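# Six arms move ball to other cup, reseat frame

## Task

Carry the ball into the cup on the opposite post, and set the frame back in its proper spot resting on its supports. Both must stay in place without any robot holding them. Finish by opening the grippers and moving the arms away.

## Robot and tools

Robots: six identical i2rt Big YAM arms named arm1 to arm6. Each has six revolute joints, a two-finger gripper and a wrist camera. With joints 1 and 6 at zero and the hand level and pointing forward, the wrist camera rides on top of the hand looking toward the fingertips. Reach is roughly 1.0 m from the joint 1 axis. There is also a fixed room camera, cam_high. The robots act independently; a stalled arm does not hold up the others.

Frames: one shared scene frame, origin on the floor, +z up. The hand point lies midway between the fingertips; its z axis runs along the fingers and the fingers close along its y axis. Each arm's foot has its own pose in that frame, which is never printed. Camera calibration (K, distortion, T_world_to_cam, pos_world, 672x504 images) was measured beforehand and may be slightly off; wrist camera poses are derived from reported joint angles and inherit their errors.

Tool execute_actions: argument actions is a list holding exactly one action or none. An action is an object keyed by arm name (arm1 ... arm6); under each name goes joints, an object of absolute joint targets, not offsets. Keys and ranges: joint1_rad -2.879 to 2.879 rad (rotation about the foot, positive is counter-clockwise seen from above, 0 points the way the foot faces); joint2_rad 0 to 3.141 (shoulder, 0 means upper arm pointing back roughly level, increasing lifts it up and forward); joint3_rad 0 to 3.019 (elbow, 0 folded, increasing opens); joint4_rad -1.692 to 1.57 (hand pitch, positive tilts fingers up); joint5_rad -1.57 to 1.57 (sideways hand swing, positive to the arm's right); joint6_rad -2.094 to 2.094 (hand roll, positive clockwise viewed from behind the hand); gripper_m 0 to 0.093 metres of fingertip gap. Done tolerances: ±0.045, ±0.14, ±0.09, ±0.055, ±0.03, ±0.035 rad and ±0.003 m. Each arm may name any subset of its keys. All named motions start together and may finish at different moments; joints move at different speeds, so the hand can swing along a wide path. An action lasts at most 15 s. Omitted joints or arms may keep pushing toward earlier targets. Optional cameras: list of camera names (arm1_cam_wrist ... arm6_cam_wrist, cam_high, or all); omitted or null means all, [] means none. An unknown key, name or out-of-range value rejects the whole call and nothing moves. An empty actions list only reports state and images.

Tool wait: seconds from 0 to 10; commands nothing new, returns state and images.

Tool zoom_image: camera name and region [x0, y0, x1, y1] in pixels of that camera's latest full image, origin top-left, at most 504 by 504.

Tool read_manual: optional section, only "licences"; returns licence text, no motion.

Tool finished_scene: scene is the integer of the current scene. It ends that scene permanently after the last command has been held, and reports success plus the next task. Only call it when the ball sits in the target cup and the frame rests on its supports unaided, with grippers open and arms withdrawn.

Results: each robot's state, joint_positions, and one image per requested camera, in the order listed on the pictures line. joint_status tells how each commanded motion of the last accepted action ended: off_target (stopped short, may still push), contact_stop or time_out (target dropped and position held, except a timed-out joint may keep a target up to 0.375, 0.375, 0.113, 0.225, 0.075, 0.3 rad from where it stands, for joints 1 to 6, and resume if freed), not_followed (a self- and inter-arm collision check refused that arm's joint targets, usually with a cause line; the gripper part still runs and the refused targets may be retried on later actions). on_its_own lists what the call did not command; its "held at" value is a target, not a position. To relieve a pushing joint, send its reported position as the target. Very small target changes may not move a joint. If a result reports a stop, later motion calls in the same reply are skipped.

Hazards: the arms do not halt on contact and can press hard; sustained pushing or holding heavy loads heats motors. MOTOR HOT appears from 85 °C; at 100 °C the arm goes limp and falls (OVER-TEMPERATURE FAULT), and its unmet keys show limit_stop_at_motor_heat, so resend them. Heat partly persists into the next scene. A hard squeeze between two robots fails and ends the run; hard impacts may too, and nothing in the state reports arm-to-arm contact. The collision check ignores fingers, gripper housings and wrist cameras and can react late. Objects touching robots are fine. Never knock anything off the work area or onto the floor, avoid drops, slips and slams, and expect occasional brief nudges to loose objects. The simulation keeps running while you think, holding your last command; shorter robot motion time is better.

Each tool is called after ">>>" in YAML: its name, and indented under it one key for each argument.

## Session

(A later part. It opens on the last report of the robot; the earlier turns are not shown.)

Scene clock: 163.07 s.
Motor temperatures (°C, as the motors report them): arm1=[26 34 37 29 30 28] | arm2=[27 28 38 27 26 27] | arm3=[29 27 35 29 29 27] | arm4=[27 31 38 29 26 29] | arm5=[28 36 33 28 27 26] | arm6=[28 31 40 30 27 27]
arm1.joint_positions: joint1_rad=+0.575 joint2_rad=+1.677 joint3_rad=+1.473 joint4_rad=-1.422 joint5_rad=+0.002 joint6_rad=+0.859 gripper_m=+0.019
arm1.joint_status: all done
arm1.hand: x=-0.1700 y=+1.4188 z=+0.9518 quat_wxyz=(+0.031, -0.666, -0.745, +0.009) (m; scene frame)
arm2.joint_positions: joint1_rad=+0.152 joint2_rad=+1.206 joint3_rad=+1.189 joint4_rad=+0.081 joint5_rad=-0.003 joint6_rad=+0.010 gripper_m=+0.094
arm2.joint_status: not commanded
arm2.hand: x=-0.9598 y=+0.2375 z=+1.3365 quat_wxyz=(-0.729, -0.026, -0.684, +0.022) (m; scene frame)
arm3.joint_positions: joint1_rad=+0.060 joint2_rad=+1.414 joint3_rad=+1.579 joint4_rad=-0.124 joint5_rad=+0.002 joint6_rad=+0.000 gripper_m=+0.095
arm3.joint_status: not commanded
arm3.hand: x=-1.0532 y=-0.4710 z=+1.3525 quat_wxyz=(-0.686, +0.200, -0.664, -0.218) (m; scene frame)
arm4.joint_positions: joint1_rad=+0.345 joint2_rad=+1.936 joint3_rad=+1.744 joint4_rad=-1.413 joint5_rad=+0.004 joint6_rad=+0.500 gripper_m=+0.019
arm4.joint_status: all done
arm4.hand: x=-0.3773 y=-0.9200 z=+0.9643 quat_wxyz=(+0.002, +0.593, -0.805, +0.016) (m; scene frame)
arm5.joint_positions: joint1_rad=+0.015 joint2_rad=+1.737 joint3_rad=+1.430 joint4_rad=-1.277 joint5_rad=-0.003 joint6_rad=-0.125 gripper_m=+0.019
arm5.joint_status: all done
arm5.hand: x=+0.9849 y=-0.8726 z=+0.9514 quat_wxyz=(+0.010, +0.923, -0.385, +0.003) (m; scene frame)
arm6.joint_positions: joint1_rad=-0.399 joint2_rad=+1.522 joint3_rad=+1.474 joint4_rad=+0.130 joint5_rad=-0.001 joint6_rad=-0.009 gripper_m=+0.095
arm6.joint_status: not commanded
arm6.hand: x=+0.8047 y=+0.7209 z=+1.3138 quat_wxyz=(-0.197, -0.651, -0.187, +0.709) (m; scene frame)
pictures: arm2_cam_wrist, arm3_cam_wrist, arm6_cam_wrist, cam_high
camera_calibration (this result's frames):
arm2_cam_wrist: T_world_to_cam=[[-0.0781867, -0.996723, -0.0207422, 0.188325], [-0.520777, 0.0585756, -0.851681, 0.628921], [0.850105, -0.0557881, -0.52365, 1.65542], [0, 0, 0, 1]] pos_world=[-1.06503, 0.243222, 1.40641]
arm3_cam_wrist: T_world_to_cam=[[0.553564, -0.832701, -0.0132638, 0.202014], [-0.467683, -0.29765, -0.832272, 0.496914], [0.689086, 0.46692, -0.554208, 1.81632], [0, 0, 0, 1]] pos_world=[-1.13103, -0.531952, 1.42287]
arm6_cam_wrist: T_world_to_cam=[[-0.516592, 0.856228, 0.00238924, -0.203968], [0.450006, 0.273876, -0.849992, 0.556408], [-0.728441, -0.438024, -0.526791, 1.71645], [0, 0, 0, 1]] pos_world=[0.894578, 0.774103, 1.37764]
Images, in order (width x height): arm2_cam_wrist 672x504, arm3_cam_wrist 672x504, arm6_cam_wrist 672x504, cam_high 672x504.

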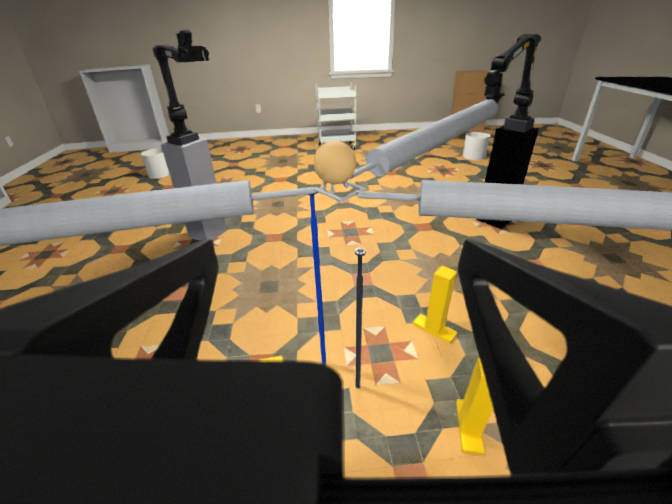

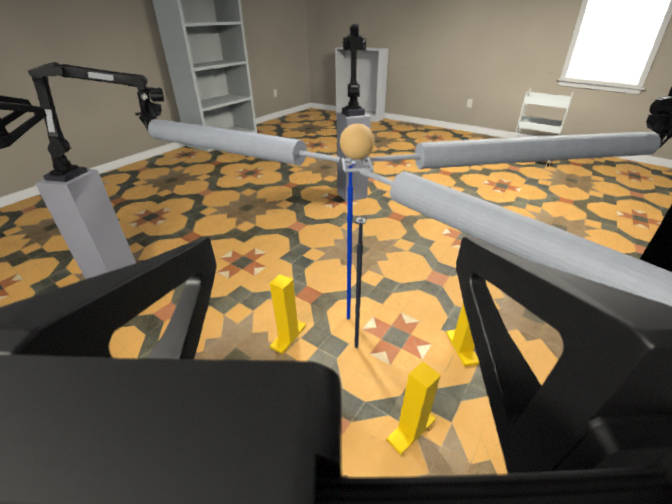

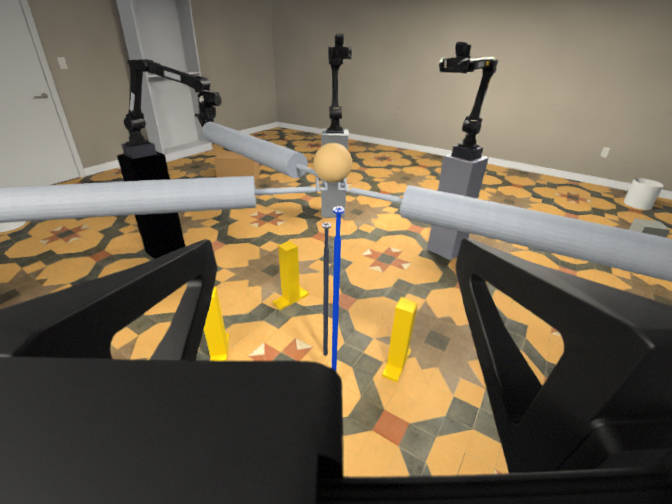

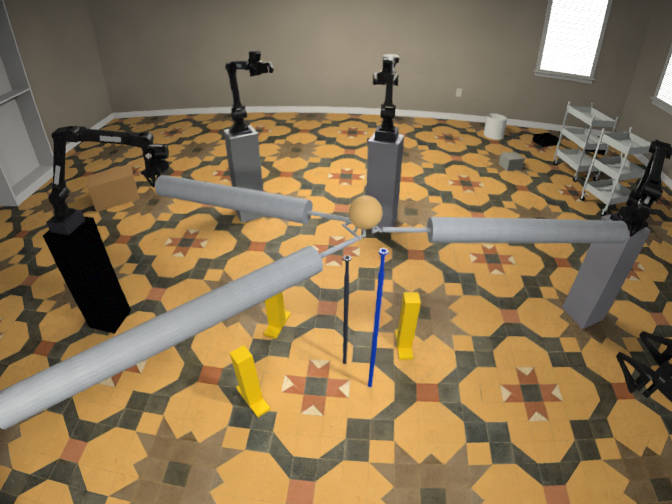

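>>> execute_actions:
  actions:
    - {"arm1":{"joints":{"joint1_rad":0.783,"joint2_rad":1.715,"joint3_rad":1.665,"joint4_rad":-1.43,"joint6_rad":1.075}},"arm4":{"joints":{"joint1_rad":0.205,"joint2_rad":2.075,"joint3_rad":2.09,"joint4_rad":-1.497,"joint6_rad":0.34}},"arm5":{"joints":{"joint1_rad":-0.195,"joint2_rad":1.76,"joint3_rad":1.545,"joint4_rad":-1.27,"joint6_rad":-0.352}}}
  cameras: ["arm2_cam_wrist","cam_high","arm6_cam_wrist"]

>>> zoom_image:
  camera: "arm6_cam_wrist"
  region: [285, 145, 395, 255]

>>> zoom_image:
  camera: "arm2_cam_wrist"
  region: [260, 130, 370, 240]

>>> zoom_image:
  camera: "cam_high"
  region: [335, 200, 435, 300]

Scene clock: 191.60 s.
Motor temperatures (°C, as the motors report them): arm1=[26 34 41 29 30 28] | arm2=[27 28 39 27 26 27] | arm3=[29 28 35 29 29 27] | arm4=[27 32 42 29 26 29] | arm5=[28 36 37 28 27 26] | arm6=[28 31 40 30 27 27]
arm1.joint_positions: joint1_rad=+0.783 joint2_rad=+1.765 joint3_rad=+1.570 joint4_rad=-1.424 joint5_rad=+0.002 joint6_rad=+1.064 gripper_m=+0.019
arm1.joint_status: joint3_rad time_out (moved +0.097 of +0.192); the others done
arm1.on_its_own: joint3_rad reads +1.570 and still pushes toward +1.665 since a time_out
arm1.hand: x=-0.0898 y=+1.4950 z=+0.9431 quat_wxyz=(+0.026, -0.665, -0.746, +0.013) (m; scene frame)
arm2.joint_positions: joint1_rad=+0.152 joint2_rad=+1.206 joint3_rad=+1.189 joint4_rad=+0.081 joint5_rad=-0.003 joint6_rad=+0.010 gripper_m=+0.094
arm2.joint_status: not commanded
arm2.hand: x=-0.9598 y=+0.2375 z=+1.3365 quat_wxyz=(-0.729, -0.026, -0.684, +0.022) (m; scene frame)
arm3.joint_positions: joint1_rad=+0.060 joint2_rad=+1.414 joint3_rad=+1.579 joint4_rad=-0.124 joint5_rad=+0.002 joint6_rad=+0.000 gripper_m=+0.095
arm3.joint_status: not commanded
arm3.hand: x=-1.0532 y=-0.4710 z=+1.3525 quat_wxyz=(-0.686, +0.200, -0.664, -0.218) (m; scene frame)
arm4.joint_positions: joint1_rad=+0.196 joint2_rad=+2.128 joint3_rad=+2.007 joint4_rad=-1.480 joint5_rad=+0.007 joint6_rad=+0.347 gripper_m=+0.019
arm4.joint_status: all done
arm4.hand: x=-0.2929 y=-0.8448 z=+0.9483 quat_wxyz=(+0.002, +0.594, -0.804, +0.014) (m; scene frame)
arm5.joint_positions: joint1_rad=-0.199 joint2_rad=+1.798 joint3_rad=+1.482 joint4_rad=-1.267 joint5_rad=+0.004 joint6_rad=-0.339 gripper_m=+0.019
arm5.joint_status: all done
arm5.hand: x=+1.0704 y=-0.7962 z=+0.9380 quat_wxyz=(+0.008, +0.923, -0.385, +0.004) (m; scene frame)
arm6.joint_positions: joint1_rad=-0.399 joint2_rad=+1.522 joint3_rad=+1.474 joint4_rad=+0.130 joint5_rad=-0.001 joint6_rad=-0.009 gripper_m=+0.095
arm6.joint_status: not commanded
arm6.hand: x=+0.8047 y=+0.7209 z=+1.3138 quat_wxyz=(-0.197, -0.651, -0.187, +0.709) (m; scene frame)
pictures: arm2_cam_wrist, arm6_cam_wrist, cam_high
camera_calibration (this result's frames):
arm2_cam_wrist: T_world_to_cam=[[-0.0781867, -0.996723, -0.0207422, 0.188325], [-0.520777, 0.0585756, -0.851681, 0.628921], [0.850105, -0.0557881, -0.52365, 1.65542], [0, 0, 0, 1]] pos_world=[-1.06503, 0.243222, 1.40641]
arm6_cam_wrist: T_world_to_cam=[[-0.516592, 0.856228, 0.00238924, -0.203968], [0.450006, 0.273876, -0.849992, 0.556408], [-0.728441, -0.438024, -0.526791, 1.71645], [0, 0, 0, 1]] pos_world=[0.894578, 0.774103, 1.37764]
Images, in order (width x height): arm2_cam_wrist 672x504, arm6_cam_wrist 672x504, cam_high 672x504.

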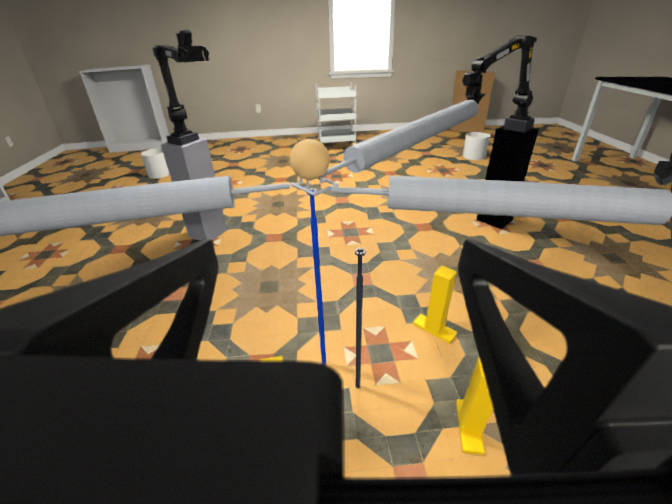

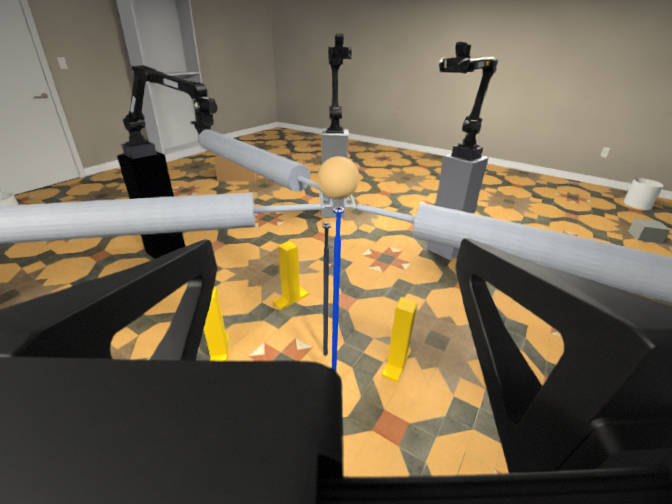

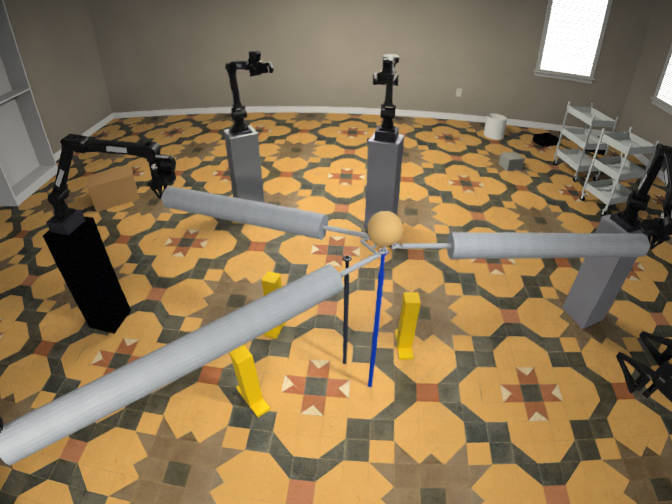

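Region (285, 145, 395, 255) of arm6_cam_wrist's 672x504 image, scaled by 4.582, with more detail than that image has.

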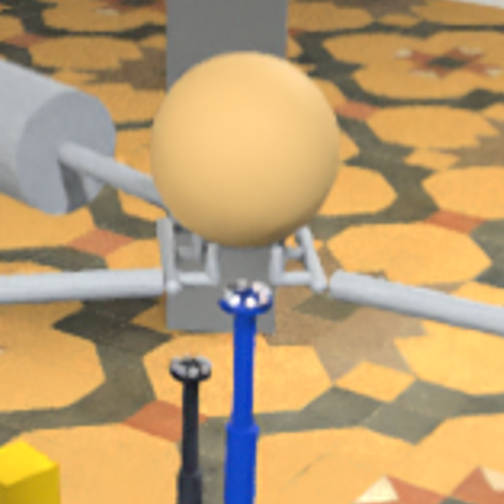

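Region (260, 130, 370, 240) of arm2_cam_wrist's 672x504 image, scaled by 4.582, with more detail than that image has.

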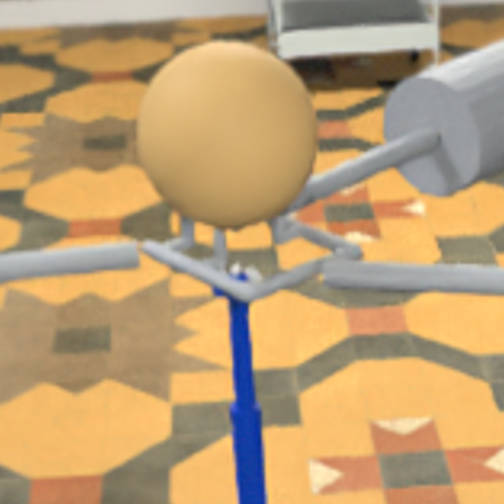

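Region (335, 200, 435, 300) of cam_high's 672x504 image, scaled by 5.040, with more detail than that image has.

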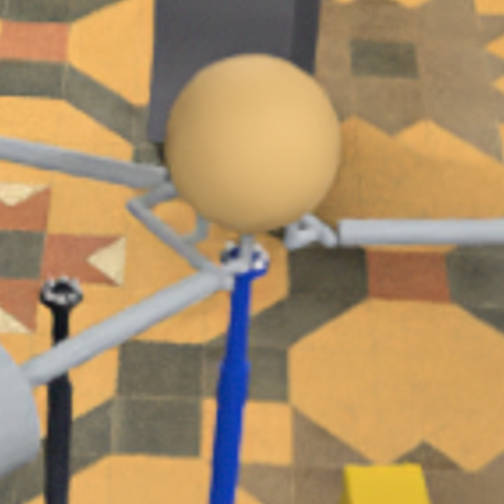

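>>> execute_actions:
  actions:
    - {"arm1":{"joints":{"joint3_rad":1.52,"joint4_rad":-1.315}},"arm4":{"joints":{"joint3_rad":1.947,"joint4_rad":-1.36}},"arm5":{"joints":{"joint2_rad":1.81,"joint3_rad":1.447,"joint4_rad":-1.163}}}
  cameras: ["arm2_cam_wrist","arm6_cam_wrist"]

>>> zoom_image:
  camera: "arm6_cam_wrist"
  region: [285, 145, 395, 255]

>>> zoom_image:
  camera: "arm2_cam_wrist"
  region: [260, 130, 370, 240]

Scene clock: 199.93 s.
Motor temperatures (°C, as the motors report them): arm1=[26 34 41 29 30 28] | arm2=[27 28 39 27 26 27] | arm3=[29 28 36 29 29 27] | arm4=[27 33 43 29 26 29] | arm5=[28 36 38 28 27 26] | arm6=[28 31 40 30 27 27]
arm1.joint_positions: joint1_rad=+0.775 joint2_rad=+1.765 joint3_rad=+1.478 joint4_rad=-1.318 joint5_rad=+0.002 joint6_rad=+1.057 gripper_m=+0.019
arm1.joint_status: all done
arm1.hand: x=-0.0963 y=+1.4932 z=+0.9089 quat_wxyz=(+0.020, -0.666, -0.746, +0.011) (m; scene frame)
arm2.joint_positions: joint1_rad=+0.152 joint2_rad=+1.206 joint3_rad=+1.189 joint4_rad=+0.081 joint5_rad=-0.003 joint6_rad=+0.010 gripper_m=+0.094
arm2.joint_status: not commanded
arm2.hand: x=-0.9598 y=+0.2375 z=+1.3365 quat_wxyz=(-0.729, -0.026, -0.684, +0.022) (m; scene frame)
arm3.joint_positions: joint1_rad=+0.060 joint2_rad=+1.414 joint3_rad=+1.579 joint4_rad=-0.124 joint5_rad=+0.002 joint6_rad=+0.000 gripper_m=+0.095
arm3.joint_status: not commanded
arm3.hand: x=-1.0532 y=-0.4710 z=+1.3525 quat_wxyz=(-0.686, +0.200, -0.664, -0.218) (m; scene frame)
arm4.joint_positions: joint1_rad=+0.197 joint2_rad=+2.128 joint3_rad=+1.917 joint4_rad=-1.370 joint5_rad=+0.002 joint6_rad=+0.348 gripper_m=+0.019
arm4.joint_status: all done
arm4.hand: x=-0.2943 y=-0.8456 z=+0.9140 quat_wxyz=(-0.001, +0.594, -0.804, +0.004) (m; scene frame)
arm5.joint_positions: joint1_rad=-0.199 joint2_rad=+1.853 joint3_rad=+1.426 joint4_rad=-1.167 joint5_rad=+0.002 joint6_rad=-0.337 gripper_m=+0.019
arm5.joint_status: all done
arm5.hand: x=+1.0691 y=-0.7957 z=+0.8896 quat_wxyz=(+0.013, +0.922, -0.386, +0.007) (m; scene frame)
arm6.joint_positions: joint1_rad=-0.399 joint2_rad=+1.522 joint3_rad=+1.474 joint4_rad=+0.130 joint5_rad=-0.001 joint6_rad=-0.009 gripper_m=+0.095
arm6.joint_status: not commanded
arm6.hand: x=+0.8047 y=+0.7209 z=+1.3138 quat_wxyz=(-0.197, -0.651, -0.187, +0.709) (m; scene frame)
pictures: arm2_cam_wrist, arm6_cam_wrist
camera_calibration (this result's frames):
arm2_cam_wrist: T_world_to_cam=[[-0.0781867, -0.996723, -0.0207422, 0.188325], [-0.520777, 0.0585756, -0.851681, 0.628921], [0.850105, -0.0557881, -0.52365, 1.65542], [0, 0, 0, 1]] pos_world=[-1.06503, 0.243222, 1.40641]
arm6_cam_wrist: T_world_to_cam=[[-0.516592, 0.856228, 0.00238924, -0.203968], [0.450006, 0.273876, -0.849992, 0.556408], [-0.728441, -0.438024, -0.526791, 1.71645], [0, 0, 0, 1]] pos_world=[0.894578, 0.774103, 1.37764]
Images, in order (width x height): arm2_cam_wrist 672x504, arm6_cam_wrist 672x504.

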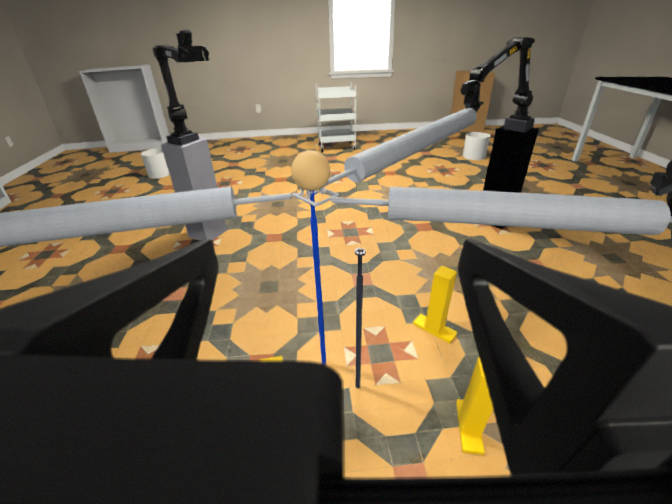

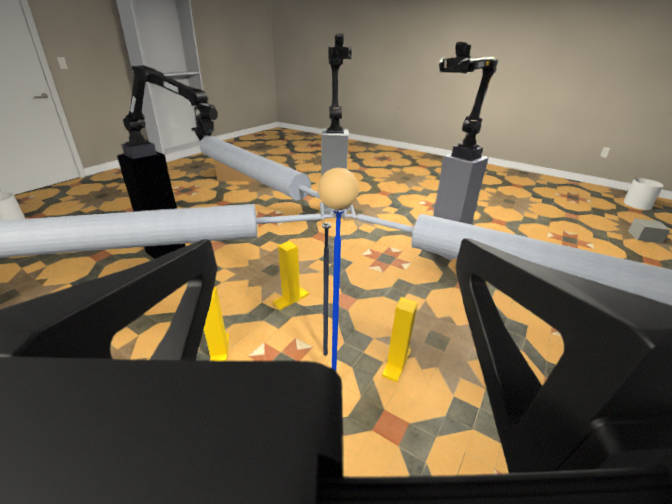

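Region (285, 145, 395, 255) of arm6_cam_wrist's 672x504 image, scaled by 4.582, with more detail than that image has.

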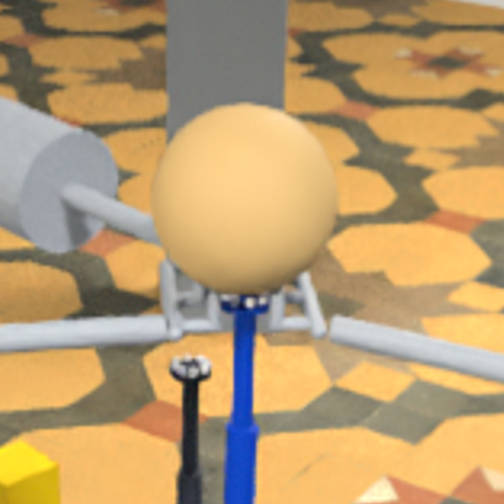

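Region (260, 130, 370, 240) of arm2_cam_wrist's 672x504 image, scaled by 4.582, with more detail than that image has.

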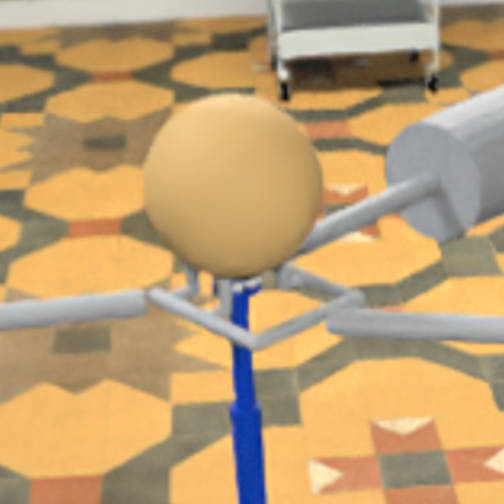

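>>> execute_actions:
  actions:
    - {"arm1":{"joints":{"joint2_rad":1.78,"joint3_rad":1.415,"joint4_rad":-1.15}},"arm4":{"joints":{"joint2_rad":2.14,"joint3_rad":1.85,"joint4_rad":-1.22}},"arm5":{"joints":{"joint2_rad":1.875,"joint3_rad":1.372,"joint4_rad":-1.015}}}
  cameras: ["arm6_cam_wrist"]

>>> zoom_image:
  camera: "arm6_cam_wrist"
  region: [285, 155, 395, 265]

Scene clock: 207.30 s.
Motor temperatures (°C, as the motors report them): arm1=[26 35 40 29 30 28] | arm2=[27 28 39 27 26 27] | arm3=[29 28 36 29 29 27] | arm4=[27 33 41 29 26 29] | arm5=[28 36 37 28 27 26] | arm6=[28 31 40 30 27 27]
arm1.joint_positions: joint1_rad=+0.776 joint2_rad=+1.820 joint3_rad=+1.386 joint4_rad=-1.155 joint5_rad=+0.002 joint6_rad=+1.057 gripper_m=+0.019
arm1.joint_status: all done
arm1.hand: x=-0.0936 y=+1.4923 z=+0.8480 quat_wxyz=(+0.012, -0.665, -0.746, +0.008) (m; scene frame)
arm2.joint_positions: joint1_rad=+0.152 joint2_rad=+1.206 joint3_rad=+1.189 joint4_rad=+0.081 joint5_rad=-0.003 joint6_rad=+0.010 gripper_m=+0.094
arm2.joint_status: not commanded
arm2.hand: x=-0.9598 y=+0.2375 z=+1.3365 quat_wxyz=(-0.729, -0.026, -0.684, +0.022) (m; scene frame)
arm3.joint_positions: joint1_rad=+0.060 joint2_rad=+1.414 joint3_rad=+1.579 joint4_rad=-0.124 joint5_rad=+0.002 joint6_rad=+0.000 gripper_m=+0.095
arm3.joint_status: not commanded
arm3.hand: x=-1.0532 y=-0.4710 z=+1.3525 quat_wxyz=(-0.686, +0.200, -0.664, -0.218) (m; scene frame)
arm4.joint_positions: joint1_rad=+0.198 joint2_rad=+2.177 joint3_rad=+1.830 joint4_rad=-1.228 joint5_rad=+0.002 joint6_rad=+0.348 gripper_m=+0.019
arm4.joint_status: all done
arm4.hand: x=-0.2946 y=-0.8445 z=+0.8510 quat_wxyz=(-0.003, +0.595, -0.804, +0.002) (m; scene frame)
arm5.joint_positions: joint1_rad=-0.199 joint2_rad=+1.916 joint3_rad=+1.355 joint4_rad=-1.025 joint5_rad=+0.002 joint6_rad=-0.337 gripper_m=+0.019
arm5.joint_status: all done
arm5.hand: x=+1.0691 y=-0.7972 z=+0.8331 quat_wxyz=(+0.010, +0.922, -0.386, +0.004) (m; scene frame)
arm6.joint_positions: joint1_rad=-0.399 joint2_rad=+1.522 joint3_rad=+1.474 joint4_rad=+0.130 joint5_rad=-0.001 joint6_rad=-0.009 gripper_m=+0.095
arm6.joint_status: not commanded
arm6.hand: x=+0.8047 y=+0.7209 z=+1.3138 quat_wxyz=(-0.197, -0.651, -0.187, +0.709) (m; scene frame)
pictures: arm6_cam_wrist
camera_calibration (this result's frames):
arm6_cam_wrist: T_world_to_cam=[[-0.516592, 0.856228, 0.00238924, -0.203968], [0.450006, 0.273876, -0.849992, 0.556408], [-0.728441, -0.438024, -0.526791, 1.71645], [0, 0, 0, 1]] pos_world=[0.894578, 0.774103, 1.37764]
Images, in order (width x height): arm6_cam_wrist 672x504.

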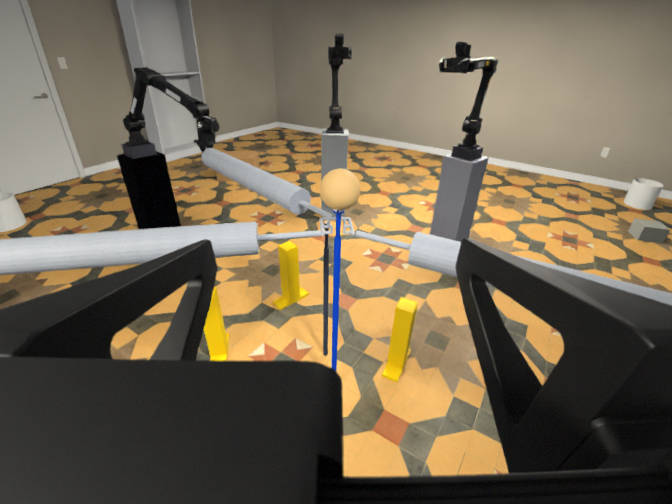

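Region (285, 155, 395, 265) of arm6_cam_wrist's 672x504 image, scaled by 4.582, with more detail than that image has.

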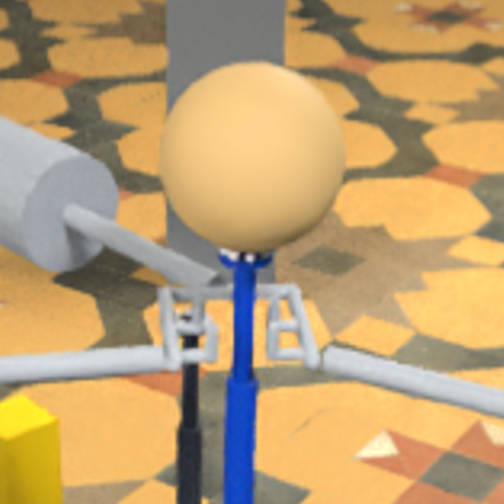

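>>> execute_actions:
  actions:
    - {"arm1":{"joints":{"joint1_rad":0.66,"joint2_rad":1.69,"joint3_rad":1.27,"joint4_rad":-1.088,"joint6_rad":0.93}},"arm4":{"joints":{"joint1_rad":0.293,"joint2_rad":2.06,"joint3_rad":1.69,"joint4_rad":-1.138,"joint6_rad":0.456}},"arm5":{"joints":{"joint1_rad":-0.069,"joint3_rad":1.355,"joint4_rad":-1.002,"joint6_rad":-0.195}}}
  cameras: ["cam_high"]

>>> execute_actions:
  actions:
    - {"arm1":{"joints":{"joint1_rad":0.364,"joint6_rad":0.635}},"arm4":{"joints":{"joint1_rad":0.5,"joint2_rad":1.89,"joint3_rad":1.375,"joint4_rad":-1.01,"joint6_rad":0.66}},"arm5":{"joints":{"joint1_rad":0.205,"joint2_rad":1.84,"joint3_rad":1.265,"joint4_rad":-0.94,"joint6_rad":0.075}}}
  cameras: []

>>> execute_actions:
  actions:
    - {"arm1":{"joints":{"joint1_rad":0.111,"joint2_rad":1.725,"joint3_rad":1.30,"joint4_rad":-1.075,"joint6_rad":0.382}},"arm4":{"joints":{"joint1_rad":0.748,"joint2_rad":1.855,"joint3_rad":1.322,"joint4_rad":-0.982,"joint6_rad":0.908}},"arm5":{"joints":{"joint1_rad":0.436,"joint2_rad":1.935,"joint3_rad":1.44,"joint4_rad":-1.0,"joint6_rad":0.308}}}
  cameras: ["cam_high"]

Scene clock: 228.10 s.
Motor temperatures (°C, as the motors report them): arm1=[26 35 39 29 30 28] | arm2=[27 28 39 27 26 27] | arm3=[29 28 36 29 29 27] | arm4=[27 34 39 29 26 29] | arm5=[28 37 35 28 27 26] | arm6=[28 31 41 30 27 27]
arm1.joint_positions: joint1_rad=+0.648 joint2_rad=+1.758 joint3_rad=+1.244 joint4_rad=-1.084 joint5_rad=+0.002 joint6_rad=+0.924 gripper_m=+0.019
arm1.joint_status: all done
arm1.hand: x=-0.1565 y=+1.4513 z=+0.8308 quat_wxyz=(+0.017, -0.663, -0.748, +0.008) (m; scene frame)
arm2.joint_positions: joint1_rad=+0.152 joint2_rad=+1.206 joint3_rad=+1.189 joint4_rad=+0.081 joint5_rad=-0.003 joint6_rad=+0.010 gripper_m=+0.094
arm2.joint_status: not commanded
arm2.hand: x=-0.9598 y=+0.2375 z=+1.3365 quat_wxyz=(-0.729, -0.026, -0.684, +0.022) (m; scene frame)
arm3.joint_positions: joint1_rad=+0.060 joint2_rad=+1.414 joint3_rad=+1.579 joint4_rad=-0.124 joint5_rad=+0.002 joint6_rad=+0.000 gripper_m=+0.095
arm3.joint_status: not commanded
arm3.hand: x=-1.0532 y=-0.4710 z=+1.3525 quat_wxyz=(-0.686, +0.200, -0.664, -0.218) (m; scene frame)
arm4.joint_positions: joint1_rad=+0.301 joint2_rad=+2.116 joint3_rad=+1.673 joint4_rad=-1.143 joint5_rad=+0.003 joint6_rad=+0.455 gripper_m=+0.019
arm4.joint_status: all done
arm4.hand: x=-0.3558 y=-0.8845 z=+0.8331 quat_wxyz=(-0.001, +0.593, -0.805, +0.007) (m; scene frame)
arm5.joint_positions: joint1_rad=-0.062 joint2_rad=+1.916 joint3_rad=+1.340 joint4_rad=-1.012 joint5_rad=+0.002 joint6_rad=-0.198 gripper_m=+0.019
arm5.joint_status: all done
arm5.hand: x=+1.0073 y=-0.8353 z=+0.8294 quat_wxyz=(+0.010, +0.922, -0.387, +0.006) (m; scene frame)
arm6.joint_positions: joint1_rad=-0.399 joint2_rad=+1.522 joint3_rad=+1.474 joint4_rad=+0.130 joint5_rad=-0.001 joint6_rad=-0.009 gripper_m=+0.095
arm6.joint_status: not commanded
arm6.hand: x=+0.8047 y=+0.7209 z=+1.3138 quat_wxyz=(-0.197, -0.651, -0.187, +0.709) (m; scene frame)
pictures: cam_high
Images, in order (width x height): cam_high 672x504.

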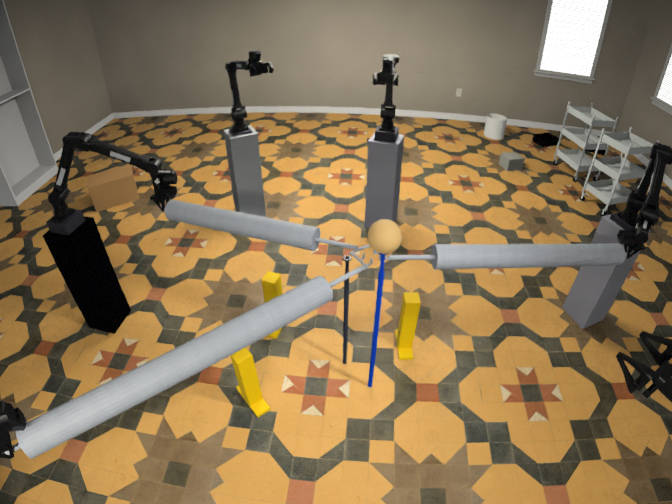

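Scene clock: 229.40 s.
Motor temperatures (°C, as the motors report them): arm1=[26 35 39 29 30 28] | arm2=[27 28 39 27 26 27] | arm3=[29 28 36 29 29 27] | arm4=[27 34 39 29 26 29] | arm5=[28 37 35 28 27 26] | arm6=[28 31 41 30 27 27]
arm1.joint_positions: joint1_rad=+0.359 joint2_rad=+1.758 joint3_rad=+1.244 joint4_rad=-1.084 joint5_rad=+0.007 joint6_rad=+0.634 gripper_m=+0.019
arm1.joint_status: all done
arm1.hand: x=-0.2444 y=+1.3416 z=+0.8319 quat_wxyz=(+0.018, -0.663, -0.748, +0.006) (m; scene frame)
arm2.joint_positions: joint1_rad=+0.152 joint2_rad=+1.206 joint3_rad=+1.189 joint4_rad=+0.081 joint5_rad=-0.003 joint6_rad=+0.010 gripper_m=+0.094
arm2.joint_status: not commanded
arm2.hand: x=-0.9598 y=+0.2375 z=+1.3365 quat_wxyz=(-0.729, -0.026, -0.684, +0.022) (m; scene frame)
arm3.joint_positions: joint1_rad=+0.060 joint2_rad=+1.414 joint3_rad=+1.579 joint4_rad=-0.124 joint5_rad=+0.002 joint6_rad=+0.000 gripper_m=+0.095
arm3.joint_status: not commanded
arm3.hand: x=-1.0532 y=-0.4710 z=+1.3525 quat_wxyz=(-0.686, +0.200, -0.664, -0.218) (m; scene frame)
arm4.joint_positions: joint1_rad=+0.502 joint2_rad=+1.923 joint3_rad=+1.353 joint4_rad=-1.009 joint5_rad=+0.001 joint6_rad=+0.656 gripper_m=+0.019
arm4.joint_status: all done
arm4.hand: x=-0.4481 y=-0.9927 z=+0.8331 quat_wxyz=(-0.002, +0.594, -0.805, +0.004) (m; scene frame)
arm5.joint_positions: joint1_rad=+0.209 joint2_rad=+1.894 joint3_rad=+1.251 joint4_rad=-0.941 joint5_rad=+0.000 joint6_rad=+0.074 gripper_m=+0.019
arm5.joint_status: all done
arm5.hand: x=+0.9141 y=-0.9434 z=+0.8139 quat_wxyz=(+0.008, +0.922, -0.387, +0.004) (m; scene frame)
arm6.joint_positions: joint1_rad=-0.399 joint2_rad=+1.522 joint3_rad=+1.474 joint4_rad=+0.130 joint5_rad=-0.001 joint6_rad=-0.009 gripper_m=+0.095
arm6.joint_status: not commanded
arm6.hand: x=+0.8047 y=+0.7209 z=+1.3138 quat_wxyz=(-0.197, -0.651, -0.187, +0.709) (m; scene frame)
pictures: none
No camera images: the call's "cameras" was empty. Leave "cameras" out to get every camera's image.

Scene clock: 230.63 s.
Motor temperatures (°C, as the motors report them): arm1=[26 35 39 29 30 28] | arm2=[27 28 39 27 26 27] | arm3=[29 28 36 29 29 27] | arm4=[27 34 39 29 26 29] | arm5=[28 37 35 28 27 26] | arm6=[28 31 41 30 27 27]
arm1.joint_positions: joint1_rad=+0.104 joint2_rad=+1.758 joint3_rad=+1.244 joint4_rad=-1.069 joint5_rad=+0.006 joint6_rad=+0.383 gripper_m=+0.019
arm1.joint_status: all done
arm1.hand: x=-0.3425 y=+1.2666 z=+0.8330 quat_wxyz=(+0.011, -0.665, -0.747, +0.005) (m; scene frame)
arm2.joint_positions: joint1_rad=+0.152 joint2_rad=+1.206 joint3_rad=+1.189 joint4_rad=+0.081 joint5_rad=-0.003 joint6_rad=+0.010 gripper_m=+0.094
arm2.joint_status: not commanded
arm2.hand: x=-0.9598 y=+0.2375 z=+1.3365 quat_wxyz=(-0.729, -0.026, -0.684, +0.022) (m; scene frame)
arm3.joint_positions: joint1_rad=+0.060 joint2_rad=+1.414 joint3_rad=+1.579 joint4_rad=-0.124 joint5_rad=+0.002 joint6_rad=+0.000 gripper_m=+0.095
arm3.joint_status: not commanded
arm3.hand: x=-1.0532 y=-0.4710 z=+1.3525 quat_wxyz=(-0.686, +0.200, -0.664, -0.218) (m; scene frame)
arm4.joint_positions: joint1_rad=+0.753 joint2_rad=+1.905 joint3_rad=+1.303 joint4_rad=-0.979 joint5_rad=+0.002 joint6_rad=+0.909 gripper_m=+0.019
arm4.joint_status: all done
arm4.hand: x=-0.5589 y=-1.0650 z=+0.8254 quat_wxyz=(-0.004, +0.592, -0.806, +0.005) (m; scene frame)
arm5.joint_positions: joint1_rad=+0.446 joint2_rad=+1.972 joint3_rad=+1.413 joint4_rad=-1.000 joint5_rad=-0.006 joint6_rad=+0.314 gripper_m=+0.019
arm5.joint_status: all done
arm5.hand: x=+0.8012 y=-1.0203 z=+0.8263 quat_wxyz=(+0.008, +0.921, -0.389, -0.008) (m; scene frame)
arm6.joint_positions: joint1_rad=-0.399 joint2_rad=+1.522 joint3_rad=+1.474 joint4_rad=+0.130 joint5_rad=-0.001 joint6_rad=-0.009 gripper_m=+0.095
arm6.joint_status: not commanded
arm6.hand: x=+0.8047 y=+0.7209 z=+1.3138 quat_wxyz=(-0.197, -0.651, -0.187, +0.709) (m; scene frame)
pictures: cam_high
Images, in order (width x height): cam_high 672x504.

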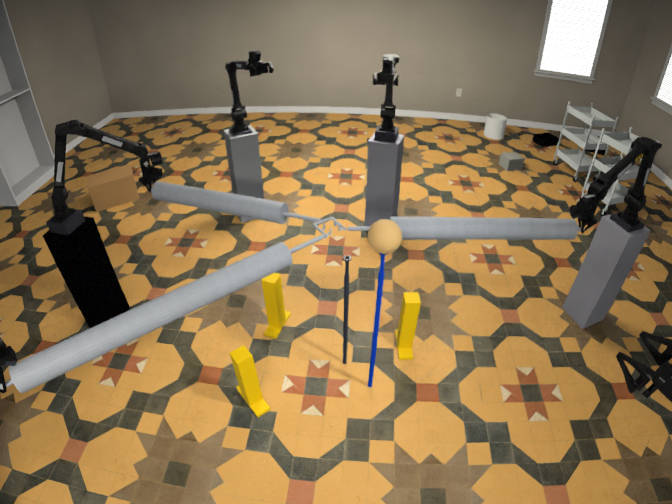

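>>> execute_actions:
  actions:
    - {"arm1":{"joints":{"joint2_rad":1.975,"joint3_rad":1.17,"joint4_rad":-0.708}},"arm4":{"joints":{"joint2_rad":2.12,"joint3_rad":1.268,"joint4_rad":-0.672}},"arm5":{"joints":{"joint2_rad":2.185,"joint3_rad":1.367,"joint4_rad":-0.688}}}
  cameras: []

>>> execute_actions:
  actions:
    - {"arm1":{"joints":{"joint2_rad":2.295,"joint3_rad":1.225,"joint4_rad":-0.438}},"arm4":{"joints":{"joint2_rad":2.435,"joint3_rad":1.365,"joint4_rad":-0.447}},"arm5":{"joints":{"joint2_rad":2.49,"joint3_rad":1.485,"joint4_rad":-0.487}}}
  cameras: []

>>> execute_actions:
  actions:
    - {"arm1":{"joints":{"joint2_rad":2.51,"joint3_rad":1.32,"joint4_rad":-0.325}},"arm4":{"joints":{"joint2_rad":2.645,"joint3_rad":1.48,"joint4_rad":-0.36}},"arm5":{"joints":{"joint2_rad":2.695,"joint3_rad":1.61,"joint4_rad":-0.415}}}
  cameras: ["cam_high"]

Scene clock: 242.50 s.
Motor temperatures (°C, as the motors report them): arm1=[26 35 39 29 30 28] | arm2=[27 28 39 27 26 27] | arm3=[29 28 36 29 29 27] | arm4=[27 33 38 29 26 29] | arm5=[28 37 35 28 27 26] | arm6=[28 31 41 30 27 27]
arm1.joint_positions: joint1_rad=+0.105 joint2_rad=+2.029 joint3_rad=+1.159 joint4_rad=-0.711 joint5_rad=+0.008 joint6_rad=+0.383 gripper_m=+0.019
arm1.joint_status: all done
arm1.hand: x=-0.3417 y=+1.2616 z=+0.6789 quat_wxyz=(+0.010, -0.664, -0.747, +0.006) (m; scene frame)
arm2.joint_positions: joint1_rad=+0.152 joint2_rad=+1.206 joint3_rad=+1.189 joint4_rad=+0.081 joint5_rad=-0.003 joint6_rad=+0.010 gripper_m=+0.094
arm2.joint_status: not commanded
arm2.hand: x=-0.9598 y=+0.2375 z=+1.3365 quat_wxyz=(-0.729, -0.026, -0.684, +0.022) (m; scene frame)
arm3.joint_positions: joint1_rad=+0.060 joint2_rad=+1.414 joint3_rad=+1.579 joint4_rad=-0.124 joint5_rad=+0.002 joint6_rad=+0.000 gripper_m=+0.095
arm3.joint_status: not commanded
arm3.hand: x=-1.0532 y=-0.4710 z=+1.3525 quat_wxyz=(-0.686, +0.200, -0.664, -0.218) (m; scene frame)
arm4.joint_positions: joint1_rad=+0.746 joint2_rad=+2.169 joint3_rad=+1.250 joint4_rad=-0.673 joint5_rad=+0.001 joint6_rad=+0.902 gripper_m=+0.019
arm4.joint_status: all done
arm4.hand: x=-0.5532 y=-1.0665 z=+0.6776 quat_wxyz=(-0.003, +0.593, -0.805, +0.010) (m; scene frame)
arm5.joint_positions: joint1_rad=+0.437 joint2_rad=+2.240 joint3_rad=+1.354 joint4_rad=-0.691 joint5_rad=-0.002 joint6_rad=+0.303 gripper_m=+0.019
arm5.joint_status: all done
arm5.hand: x=+0.8103 y=-1.0207 z=+0.6661 quat_wxyz=(+0.007, +0.922, -0.388, +0.001) (m; scene frame)
arm6.joint_positions: joint1_rad=-0.399 joint2_rad=+1.522 joint3_rad=+1.474 joint4_rad=+0.130 joint5_rad=-0.001 joint6_rad=-0.009 gripper_m=+0.095
arm6.joint_status: not commanded
arm6.hand: x=+0.8047 y=+0.7209 z=+1.3138 quat_wxyz=(-0.197, -0.651, -0.187, +0.709) (m; scene frame)
pictures: none
No camera images: the call's "cameras" was empty. Leave "cameras" out to get every camera's image.

Scene clock: 243.63 s.
Motor temperatures (°C, as the motors report them): arm1=[26 35 39 29 30 28] | arm2=[27 28 39 27 26 27] | arm3=[29 28 36 29 29 27] | arm4=[27 33 38 29 26 29] | arm5=[28 37 35 28 27 26] | arm6=[28 31 41 30 27 27]
arm1.joint_positions: joint1_rad=+0.108 joint2_rad=+2.333 joint3_rad=+1.205 joint4_rad=-0.439 joint5_rad=+0.006 joint6_rad=+0.386 gripper_m=+0.019
arm1.joint_status: all done
arm1.hand: x=-0.3402 y=+1.2595 z=+0.5433 quat_wxyz=(+0.003, -0.664, -0.747, +0.008) (m; scene frame)
arm2.joint_positions: joint1_rad=+0.152 joint2_rad=+1.206 joint3_rad=+1.189 joint4_rad=+0.081 joint5_rad=-0.003 joint6_rad=+0.010 gripper_m=+0.094
arm2.joint_status: not commanded
arm2.hand: x=-0.9598 y=+0.2375 z=+1.3365 quat_wxyz=(-0.729, -0.026, -0.684, +0.022) (m; scene frame)
arm3.joint_positions: joint1_rad=+0.060 joint2_rad=+1.414 joint3_rad=+1.579 joint4_rad=-0.124 joint5_rad=+0.002 joint6_rad=+0.000 gripper_m=+0.095
arm3.joint_status: not commanded
arm3.hand: x=-1.0532 y=-0.4710 z=+1.3525 quat_wxyz=(-0.686, +0.200, -0.664, -0.218) (m; scene frame)
arm4.joint_positions: joint1_rad=+0.748 joint2_rad=+2.477 joint3_rad=+1.342 joint4_rad=-0.445 joint5_rad=-0.001 joint6_rad=+0.905 gripper_m=+0.019
arm4.joint_status: all done
arm4.hand: x=-0.5549 y=-1.0642 z=+0.5402 quat_wxyz=(-0.002, +0.592, -0.806, +0.004) (m; scene frame)
arm5.joint_positions: joint1_rad=+0.435 joint2_rad=+2.541 joint3_rad=+1.455 joint4_rad=-0.490 joint5_rad=+0.001 joint6_rad=+0.302 gripper_m=+0.019
arm5.joint_status: all done
arm5.hand: x=+0.8108 y=-1.0211 z=+0.5267 quat_wxyz=(+0.006, +0.922, -0.388, +0.001) (m; scene frame)
arm6.joint_positions: joint1_rad=-0.399 joint2_rad=+1.522 joint3_rad=+1.474 joint4_rad=+0.130 joint5_rad=-0.001 joint6_rad=-0.009 gripper_m=+0.095
arm6.joint_status: not commanded
arm6.hand: x=+0.8047 y=+0.7209 z=+1.3138 quat_wxyz=(-0.197, -0.651, -0.187, +0.709) (m; scene frame)
pictures: none
No camera images: the call's "cameras" was empty. Leave "cameras" out to get every camera's image.

Scene clock: 244.70 s.
Motor temperatures (°C, as the motors report them): arm1=[26 35 39 29 30 28] | arm2=[27 28 39 27 26 27] | arm3=[29 28 36 29 29 27] | arm4=[27 33 38 29 26 29] | arm5=[28 37 35 28 27 26] | arm6=[28 31 41 30 27 27]
arm1.joint_positions: joint1_rad=+0.112 joint2_rad=+2.548 joint3_rad=+1.307 joint4_rad=-0.326 joint5_rad=+0.007 joint6_rad=+0.389 gripper_m=+0.019
arm1.joint_status: all done
arm1.hand: x=-0.3389 y=+1.2591 z=+0.4554 quat_wxyz=(+0.003, -0.664, -0.748, +0.008) (m; scene frame)
arm2.joint_positions: joint1_rad=+0.152 joint2_rad=+1.206 joint3_rad=+1.189 joint4_rad=+0.081 joint5_rad=-0.003 joint6_rad=+0.010 gripper_m=+0.094
arm2.joint_status: not commanded
arm2.hand: x=-0.9598 y=+0.2375 z=+1.3365 quat_wxyz=(-0.729, -0.026, -0.684, +0.022) (m; scene frame)
arm3.joint_positions: joint1_rad=+0.060 joint2_rad=+1.414 joint3_rad=+1.579 joint4_rad=-0.124 joint5_rad=+0.002 joint6_rad=+0.000 gripper_m=+0.095
arm3.joint_status: not commanded
arm3.hand: x=-1.0532 y=-0.4710 z=+1.3525 quat_wxyz=(-0.686, +0.200, -0.664, -0.218) (m; scene frame)
arm4.joint_positions: joint1_rad=+0.749 joint2_rad=+2.677 joint3_rad=+1.462 joint4_rad=-0.359 joint5_rad=+0.000 joint6_rad=+0.908 gripper_m=+0.019
arm4.joint_status: all done
arm4.hand: x=-0.5564 y=-1.0623 z=+0.4570 quat_wxyz=(-0.003, +0.591, -0.806, +0.001) (m; scene frame)
arm5.joint_positions: joint1_rad=+0.434 joint2_rad=+2.740 joint3_rad=+1.584 joint4_rad=-0.421 joint5_rad=+0.000 joint6_rad=+0.302 gripper_m=+0.019
arm5.joint_status: all done
arm5.hand: x=+0.8103 y=-1.0213 z=+0.4428 quat_wxyz=(+0.006, +0.921, -0.389, +0.001) (m; scene frame)
arm6.joint_positions: joint1_rad=-0.399 joint2_rad=+1.522 joint3_rad=+1.474 joint4_rad=+0.130 joint5_rad=-0.001 joint6_rad=-0.009 gripper_m=+0.095
arm6.joint_status: not commanded
arm6.hand: x=+0.8047 y=+0.7209 z=+1.3138 quat_wxyz=(-0.197, -0.651, -0.187, +0.709) (m; scene frame)
pictures: cam_high
Images, in order (width x height): cam_high 672x504.

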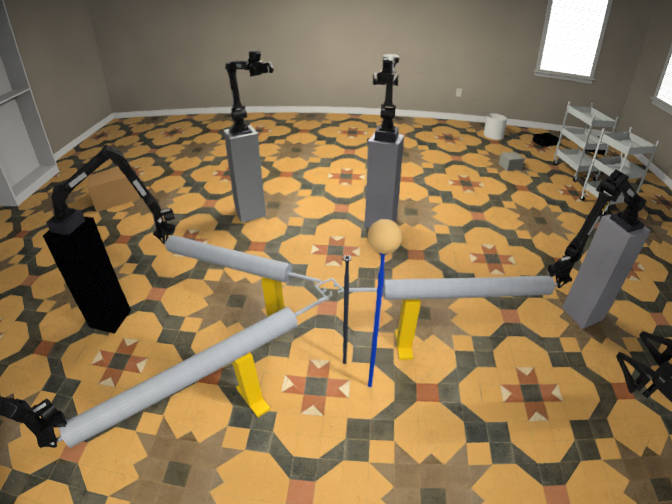

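>>> execute_actions:
  actions:
    - {"arm1":{"joints":{"joint2_rad":2.565,"joint3_rad":1.345,"joint4_rad":-0.315}},"arm4":{"joints":{"joint2_rad":2.695,"joint3_rad":1.51,"joint4_rad":-0.35}},"arm5":{"joints":{"joint2_rad":2.76,"joint3_rad":1.645,"joint4_rad":-0.41}}}
  cameras: ["cam_high"]

Scene clock: 258.43 s.
Motor temperatures (°C, as the motors report them): arm1=[26 35 37 29 30 28] | arm2=[27 28 40 27 26 27] | arm3=[29 28 36 29 29 27] | arm4=[27 33 37 29 26 29] | arm5=[28 38 34 28 27 26] | arm6=[28 31 41 30 27 27]
arm1.joint_positions: joint1_rad=+0.112 joint2_rad=+2.578 joint3_rad=+1.319 joint4_rad=-0.319 joint5_rad=+0.005 joint6_rad=+0.389 gripper_m=+0.019
arm1.joint_status: all done
arm1.hand: x=-0.3414 y=+1.2637 z=+0.4424 quat_wxyz=(+0.008, -0.664, -0.748, +0.005) (m; scene frame)
arm2.joint_positions: joint1_rad=+0.152 joint2_rad=+1.206 joint3_rad=+1.189 joint4_rad=+0.081 joint5_rad=-0.003 joint6_rad=+0.010 gripper_m=+0.094
arm2.joint_status: not commanded
arm2.hand: x=-0.9598 y=+0.2375 z=+1.3365 quat_wxyz=(-0.729, -0.026, -0.684, +0.022) (m; scene frame)
arm3.joint_positions: joint1_rad=+0.060 joint2_rad=+1.414 joint3_rad=+1.579 joint4_rad=-0.124 joint5_rad=+0.002 joint6_rad=+0.000 gripper_m=+0.095
arm3.joint_status: not commanded
arm3.hand: x=-1.0532 y=-0.4710 z=+1.3525 quat_wxyz=(-0.686, +0.200, -0.664, -0.218) (m; scene frame)
arm4.joint_positions: joint1_rad=+0.750 joint2_rad=+2.698 joint3_rad=+1.488 joint4_rad=-0.354 joint5_rad=-0.005 joint6_rad=+0.908 gripper_m=+0.019
arm4.joint_status: all done
arm4.hand: x=-0.5608 y=-1.0574 z=+0.4499 quat_wxyz=(-0.001, +0.592, -0.806, -0.004) (m; scene frame)
arm5.joint_positions: joint1_rad=+0.434 joint2_rad=+2.773 joint3_rad=+1.619 joint4_rad=-0.416 joint5_rad=+0.003 joint6_rad=+0.302 gripper_m=+0.019
arm5.joint_status: all done
arm5.hand: x=+0.8063 y=-1.0183 z=+0.4306 quat_wxyz=(+0.004, +0.921, -0.389, -0.002) (m; scene frame)
arm6.joint_positions: joint1_rad=-0.399 joint2_rad=+1.522 joint3_rad=+1.474 joint4_rad=+0.130 joint5_rad=-0.001 joint6_rad=-0.009 gripper_m=+0.095
arm6.joint_status: not commanded
arm6.hand: x=+0.8047 y=+0.7209 z=+1.3138 quat_wxyz=(-0.197, -0.651, -0.187, +0.709) (m; scene frame)
pictures: cam_high
Images, in order (width x height): cam_high 672x504.

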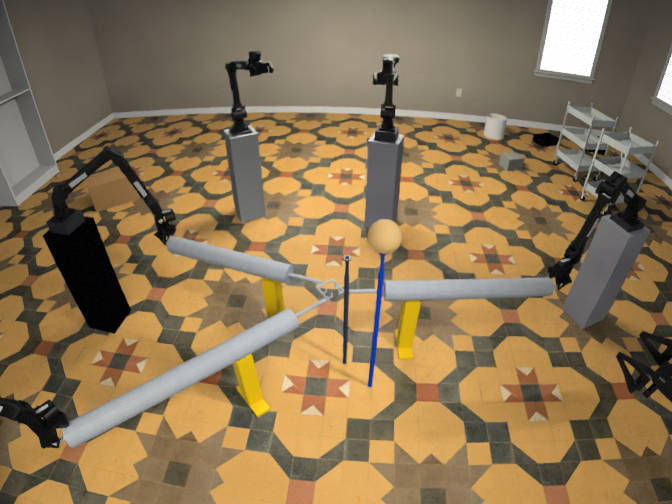

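>>> execute_actions:
  actions:
    - {"arm1":{"joints":{"gripper_m":0.08}},"arm4":{"joints":{"gripper_m":0.08}},"arm5":{"joints":{"gripper_m":0.08}}}
  cameras: []

>>> execute_actions:
  actions:
    - {"arm1":{"joints":{"joint2_rad":2.43,"joint3_rad":1.26,"joint4_rad":-0.39}},"arm4":{"joints":{"joint2_rad":2.55,"joint3_rad":1.4,"joint4_rad":-0.41}},"arm5":{"joints":{"joint2_rad":2.62,"joint3_rad":1.53,"joint4_rad":-0.46}}}
  cameras: []

>>> execute_actions:
  actions:
    - {"arm1":{"joints":{"joint2_rad":2.0,"joint3_rad":1.12,"joint4_rad":-0.72}},"arm4":{"joints":{"joint2_rad":2.15,"joint3_rad":1.25,"joint4_rad":-0.6}},"arm5":{"joints":{"joint2_rad":2.2,"joint3_rad":1.3,"joint4_rad":-0.7}}}
  cameras: ["cam_high"]

Scene clock: 267.27 s.
Motor temperatures (°C, as the motors report them): arm1=[26 35 36 29 30 28] | arm2=[27 28 40 27 26 27] | arm3=[29 28 36 29 29 27] | arm4=[27 33 36 29 26 29] | arm5=[28 38 34 28 27 26] | arm6=[28 31 42 30 27 27]
arm1.joint_positions: joint1_rad=+0.112 joint2_rad=+2.578 joint3_rad=+1.321 joint4_rad=-0.319 joint5_rad=+0.002 joint6_rad=+0.389 gripper_m=+0.080
arm1.joint_status: all done
arm1.hand: x=-0.3402 y=+1.2628 z=+0.4426 quat_wxyz=(+0.007, -0.664, -0.748, +0.004) (m; scene frame)
arm2.joint_positions: joint1_rad=+0.152 joint2_rad=+1.206 joint3_rad=+1.189 joint4_rad=+0.081 joint5_rad=-0.003 joint6_rad=+0.010 gripper_m=+0.094
arm2.joint_status: not commanded
arm2.hand: x=-0.9598 y=+0.2375 z=+1.3365 quat_wxyz=(-0.729, -0.026, -0.684, +0.022) (m; scene frame)
arm3.joint_positions: joint1_rad=+0.060 joint2_rad=+1.414 joint3_rad=+1.579 joint4_rad=-0.124 joint5_rad=+0.002 joint6_rad=+0.000 gripper_m=+0.095
arm3.joint_status: not commanded
arm3.hand: x=-1.0532 y=-0.4710 z=+1.3525 quat_wxyz=(-0.686, +0.200, -0.664, -0.218) (m; scene frame)
arm4.joint_positions: joint1_rad=+0.750 joint2_rad=+2.698 joint3_rad=+1.491 joint4_rad=-0.354 joint5_rad=-0.002 joint6_rad=+0.908 gripper_m=+0.080
arm4.joint_status: all done
arm4.hand: x=-0.5615 y=-1.0557 z=+0.4503 quat_wxyz=(-0.002, +0.592, -0.806, -0.005) (m; scene frame)
arm5.joint_positions: joint1_rad=+0.434 joint2_rad=+2.773 joint3_rad=+1.620 joint4_rad=-0.416 joint5_rad=+0.003 joint6_rad=+0.302 gripper_m=+0.080
arm5.joint_status: all done
arm5.hand: x=+0.8057 y=-1.0179 z=+0.4307 quat_wxyz=(+0.004, +0.921, -0.389, -0.003) (m; scene frame)
arm6.joint_positions: joint1_rad=-0.399 joint2_rad=+1.522 joint3_rad=+1.474 joint4_rad=+0.130 joint5_rad=-0.001 joint6_rad=-0.009 gripper_m=+0.095
arm6.joint_status: not commanded
arm6.hand: x=+0.8047 y=+0.7209 z=+1.3138 quat_wxyz=(-0.197, -0.651, -0.187, +0.709) (m; scene frame)
pictures: none
No camera images: the call's "cameras" was empty. Leave "cameras" out to get every camera's image.

Scene clock: 268.43 s.
Motor temperatures (°C, as the motors report them): arm1=[26 35 36 29 30 28] | arm2=[27 28 40 27 26 27] | arm3=[29 28 36 29 29 27] | arm4=[27 33 36 29 26 29] | arm5=[28 38 34 28 27 26] | arm6=[28 31 42 30 27 27]
arm1.joint_positions: joint1_rad=+0.112 joint2_rad=+2.447 joint3_rad=+1.251 joint4_rad=-0.387 joint5_rad=+0.002 joint6_rad=+0.389 gripper_m=+0.080
arm1.joint_status: all done
arm1.hand: x=-0.3402 y=+1.2639 z=+0.4962 quat_wxyz=(+0.010, -0.664, -0.748, +0.003) (m; scene frame)
arm2.joint_positions: joint1_rad=+0.152 joint2_rad=+1.206 joint3_rad=+1.189 joint4_rad=+0.081 joint5_rad=-0.003 joint6_rad=+0.010 gripper_m=+0.094
arm2.joint_status: not commanded
arm2.hand: x=-0.9598 y=+0.2375 z=+1.3365 quat_wxyz=(-0.729, -0.026, -0.684, +0.022) (m; scene frame)
arm3.joint_positions: joint1_rad=+0.060 joint2_rad=+1.414 joint3_rad=+1.579 joint4_rad=-0.124 joint5_rad=+0.002 joint6_rad=+0.000 gripper_m=+0.095
arm3.joint_status: not commanded
arm3.hand: x=-1.0532 y=-0.4710 z=+1.3525 quat_wxyz=(-0.686, +0.200, -0.664, -0.218) (m; scene frame)
arm4.joint_positions: joint1_rad=+0.750 joint2_rad=+2.547 joint3_rad=+1.397 joint4_rad=-0.405 joint5_rad=-0.002 joint6_rad=+0.908 gripper_m=+0.080
arm4.joint_status: all done
arm4.hand: x=-0.5632 y=-1.0539 z=+0.5137 quat_wxyz=(-0.002, +0.592, -0.806, -0.009) (m; scene frame)
arm5.joint_positions: joint1_rad=+0.434 joint2_rad=+2.628 joint3_rad=+1.525 joint4_rad=-0.451 joint5_rad=+0.003 joint6_rad=+0.302 gripper_m=+0.080
arm5.joint_status: all done
arm5.hand: x=+0.8006 y=-1.0143 z=+0.4929 quat_wxyz=(+0.003, +0.921, -0.389, -0.010) (m; scene frame)
arm6.joint_positions: joint1_rad=-0.399 joint2_rad=+1.522 joint3_rad=+1.474 joint4_rad=+0.130 joint5_rad=-0.001 joint6_rad=-0.009 gripper_m=+0.095
arm6.joint_status: not commanded
arm6.hand: x=+0.8047 y=+0.7209 z=+1.3138 quat_wxyz=(-0.197, -0.651, -0.187, +0.709) (m; scene frame)
pictures: none
No camera images: the call's "cameras" was empty. Leave "cameras" out to get every camera's image.

Scene clock: 269.83 s.
Motor temperatures (°C, as the motors report them): arm1=[26 35 36 29 30 28] | arm2=[27 28 40 27 26 27] | arm3=[29 28 36 29 29 27] | arm4=[27 33 36 29 26 29] | arm5=[28 38 34 28 27 26] | arm6=[28 31 42 30 27 27]
arm1.joint_positions: joint1_rad=+0.112 joint2_rad=+1.991 joint3_rad=+1.106 joint4_rad=-0.712 joint5_rad=+0.002 joint6_rad=+0.389 gripper_m=+0.080
arm1.joint_status: all done
arm1.hand: x=-0.3477 y=+1.2815 z=+0.6838 quat_wxyz=(+0.017, -0.664, -0.748, +0.001) (m; scene frame)
arm2.joint_positions: joint1_rad=+0.152 joint2_rad=+1.206 joint3_rad=+1.189 joint4_rad=+0.081 joint5_rad=-0.003 joint6_rad=+0.010 gripper_m=+0.094
arm2.joint_status: not commanded
arm2.hand: x=-0.9598 y=+0.2375 z=+1.3365 quat_wxyz=(-0.729, -0.026, -0.684, +0.022) (m; scene frame)
arm3.joint_positions: joint1_rad=+0.060 joint2_rad=+1.414 joint3_rad=+1.579 joint4_rad=-0.124 joint5_rad=+0.002 joint6_rad=+0.000 gripper_m=+0.095
arm3.joint_status: not commanded
arm3.hand: x=-1.0532 y=-0.4710 z=+1.3525 quat_wxyz=(-0.686, +0.200, -0.664, -0.218) (m; scene frame)
arm4.joint_positions: joint1_rad=+0.750 joint2_rad=+2.133 joint3_rad=+1.246 joint4_rad=-0.593 joint5_rad=-0.002 joint6_rad=+0.908 gripper_m=+0.080
arm4.joint_status: all done
arm4.hand: x=-0.5700 y=-1.0459 z=+0.6951 quat_wxyz=(-0.004, +0.591, -0.805, -0.046) (m; scene frame)
arm5.joint_positions: joint1_rad=+0.434 joint2_rad=+2.198 joint3_rad=+1.291 joint4_rad=-0.687 joint5_rad=+0.003 joint6_rad=+0.302 gripper_m=+0.080
arm5.joint_status: all done
arm5.hand: x=+0.8306 y=-1.0282 z=+0.6729 quat_wxyz=(+0.005, +0.921, -0.389, +0.010) (m; scene frame)
arm6.joint_positions: joint1_rad=-0.399 joint2_rad=+1.522 joint3_rad=+1.474 joint4_rad=+0.130 joint5_rad=-0.001 joint6_rad=-0.009 gripper_m=+0.095
arm6.joint_status: not commanded
arm6.hand: x=+0.8047 y=+0.7209 z=+1.3138 quat_wxyz=(-0.197, -0.651, -0.187, +0.709) (m; scene frame)
pictures: cam_high
Images, in order (width x height): cam_high 672x504.

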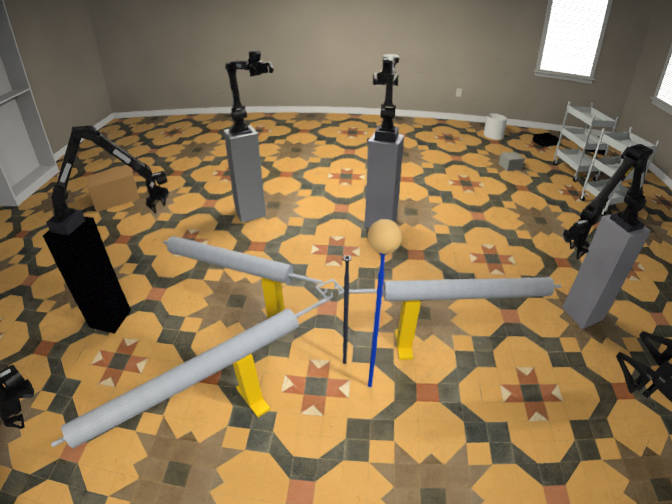

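>>> finished_scene:
  scene: 2

The scene is finished: the task was done.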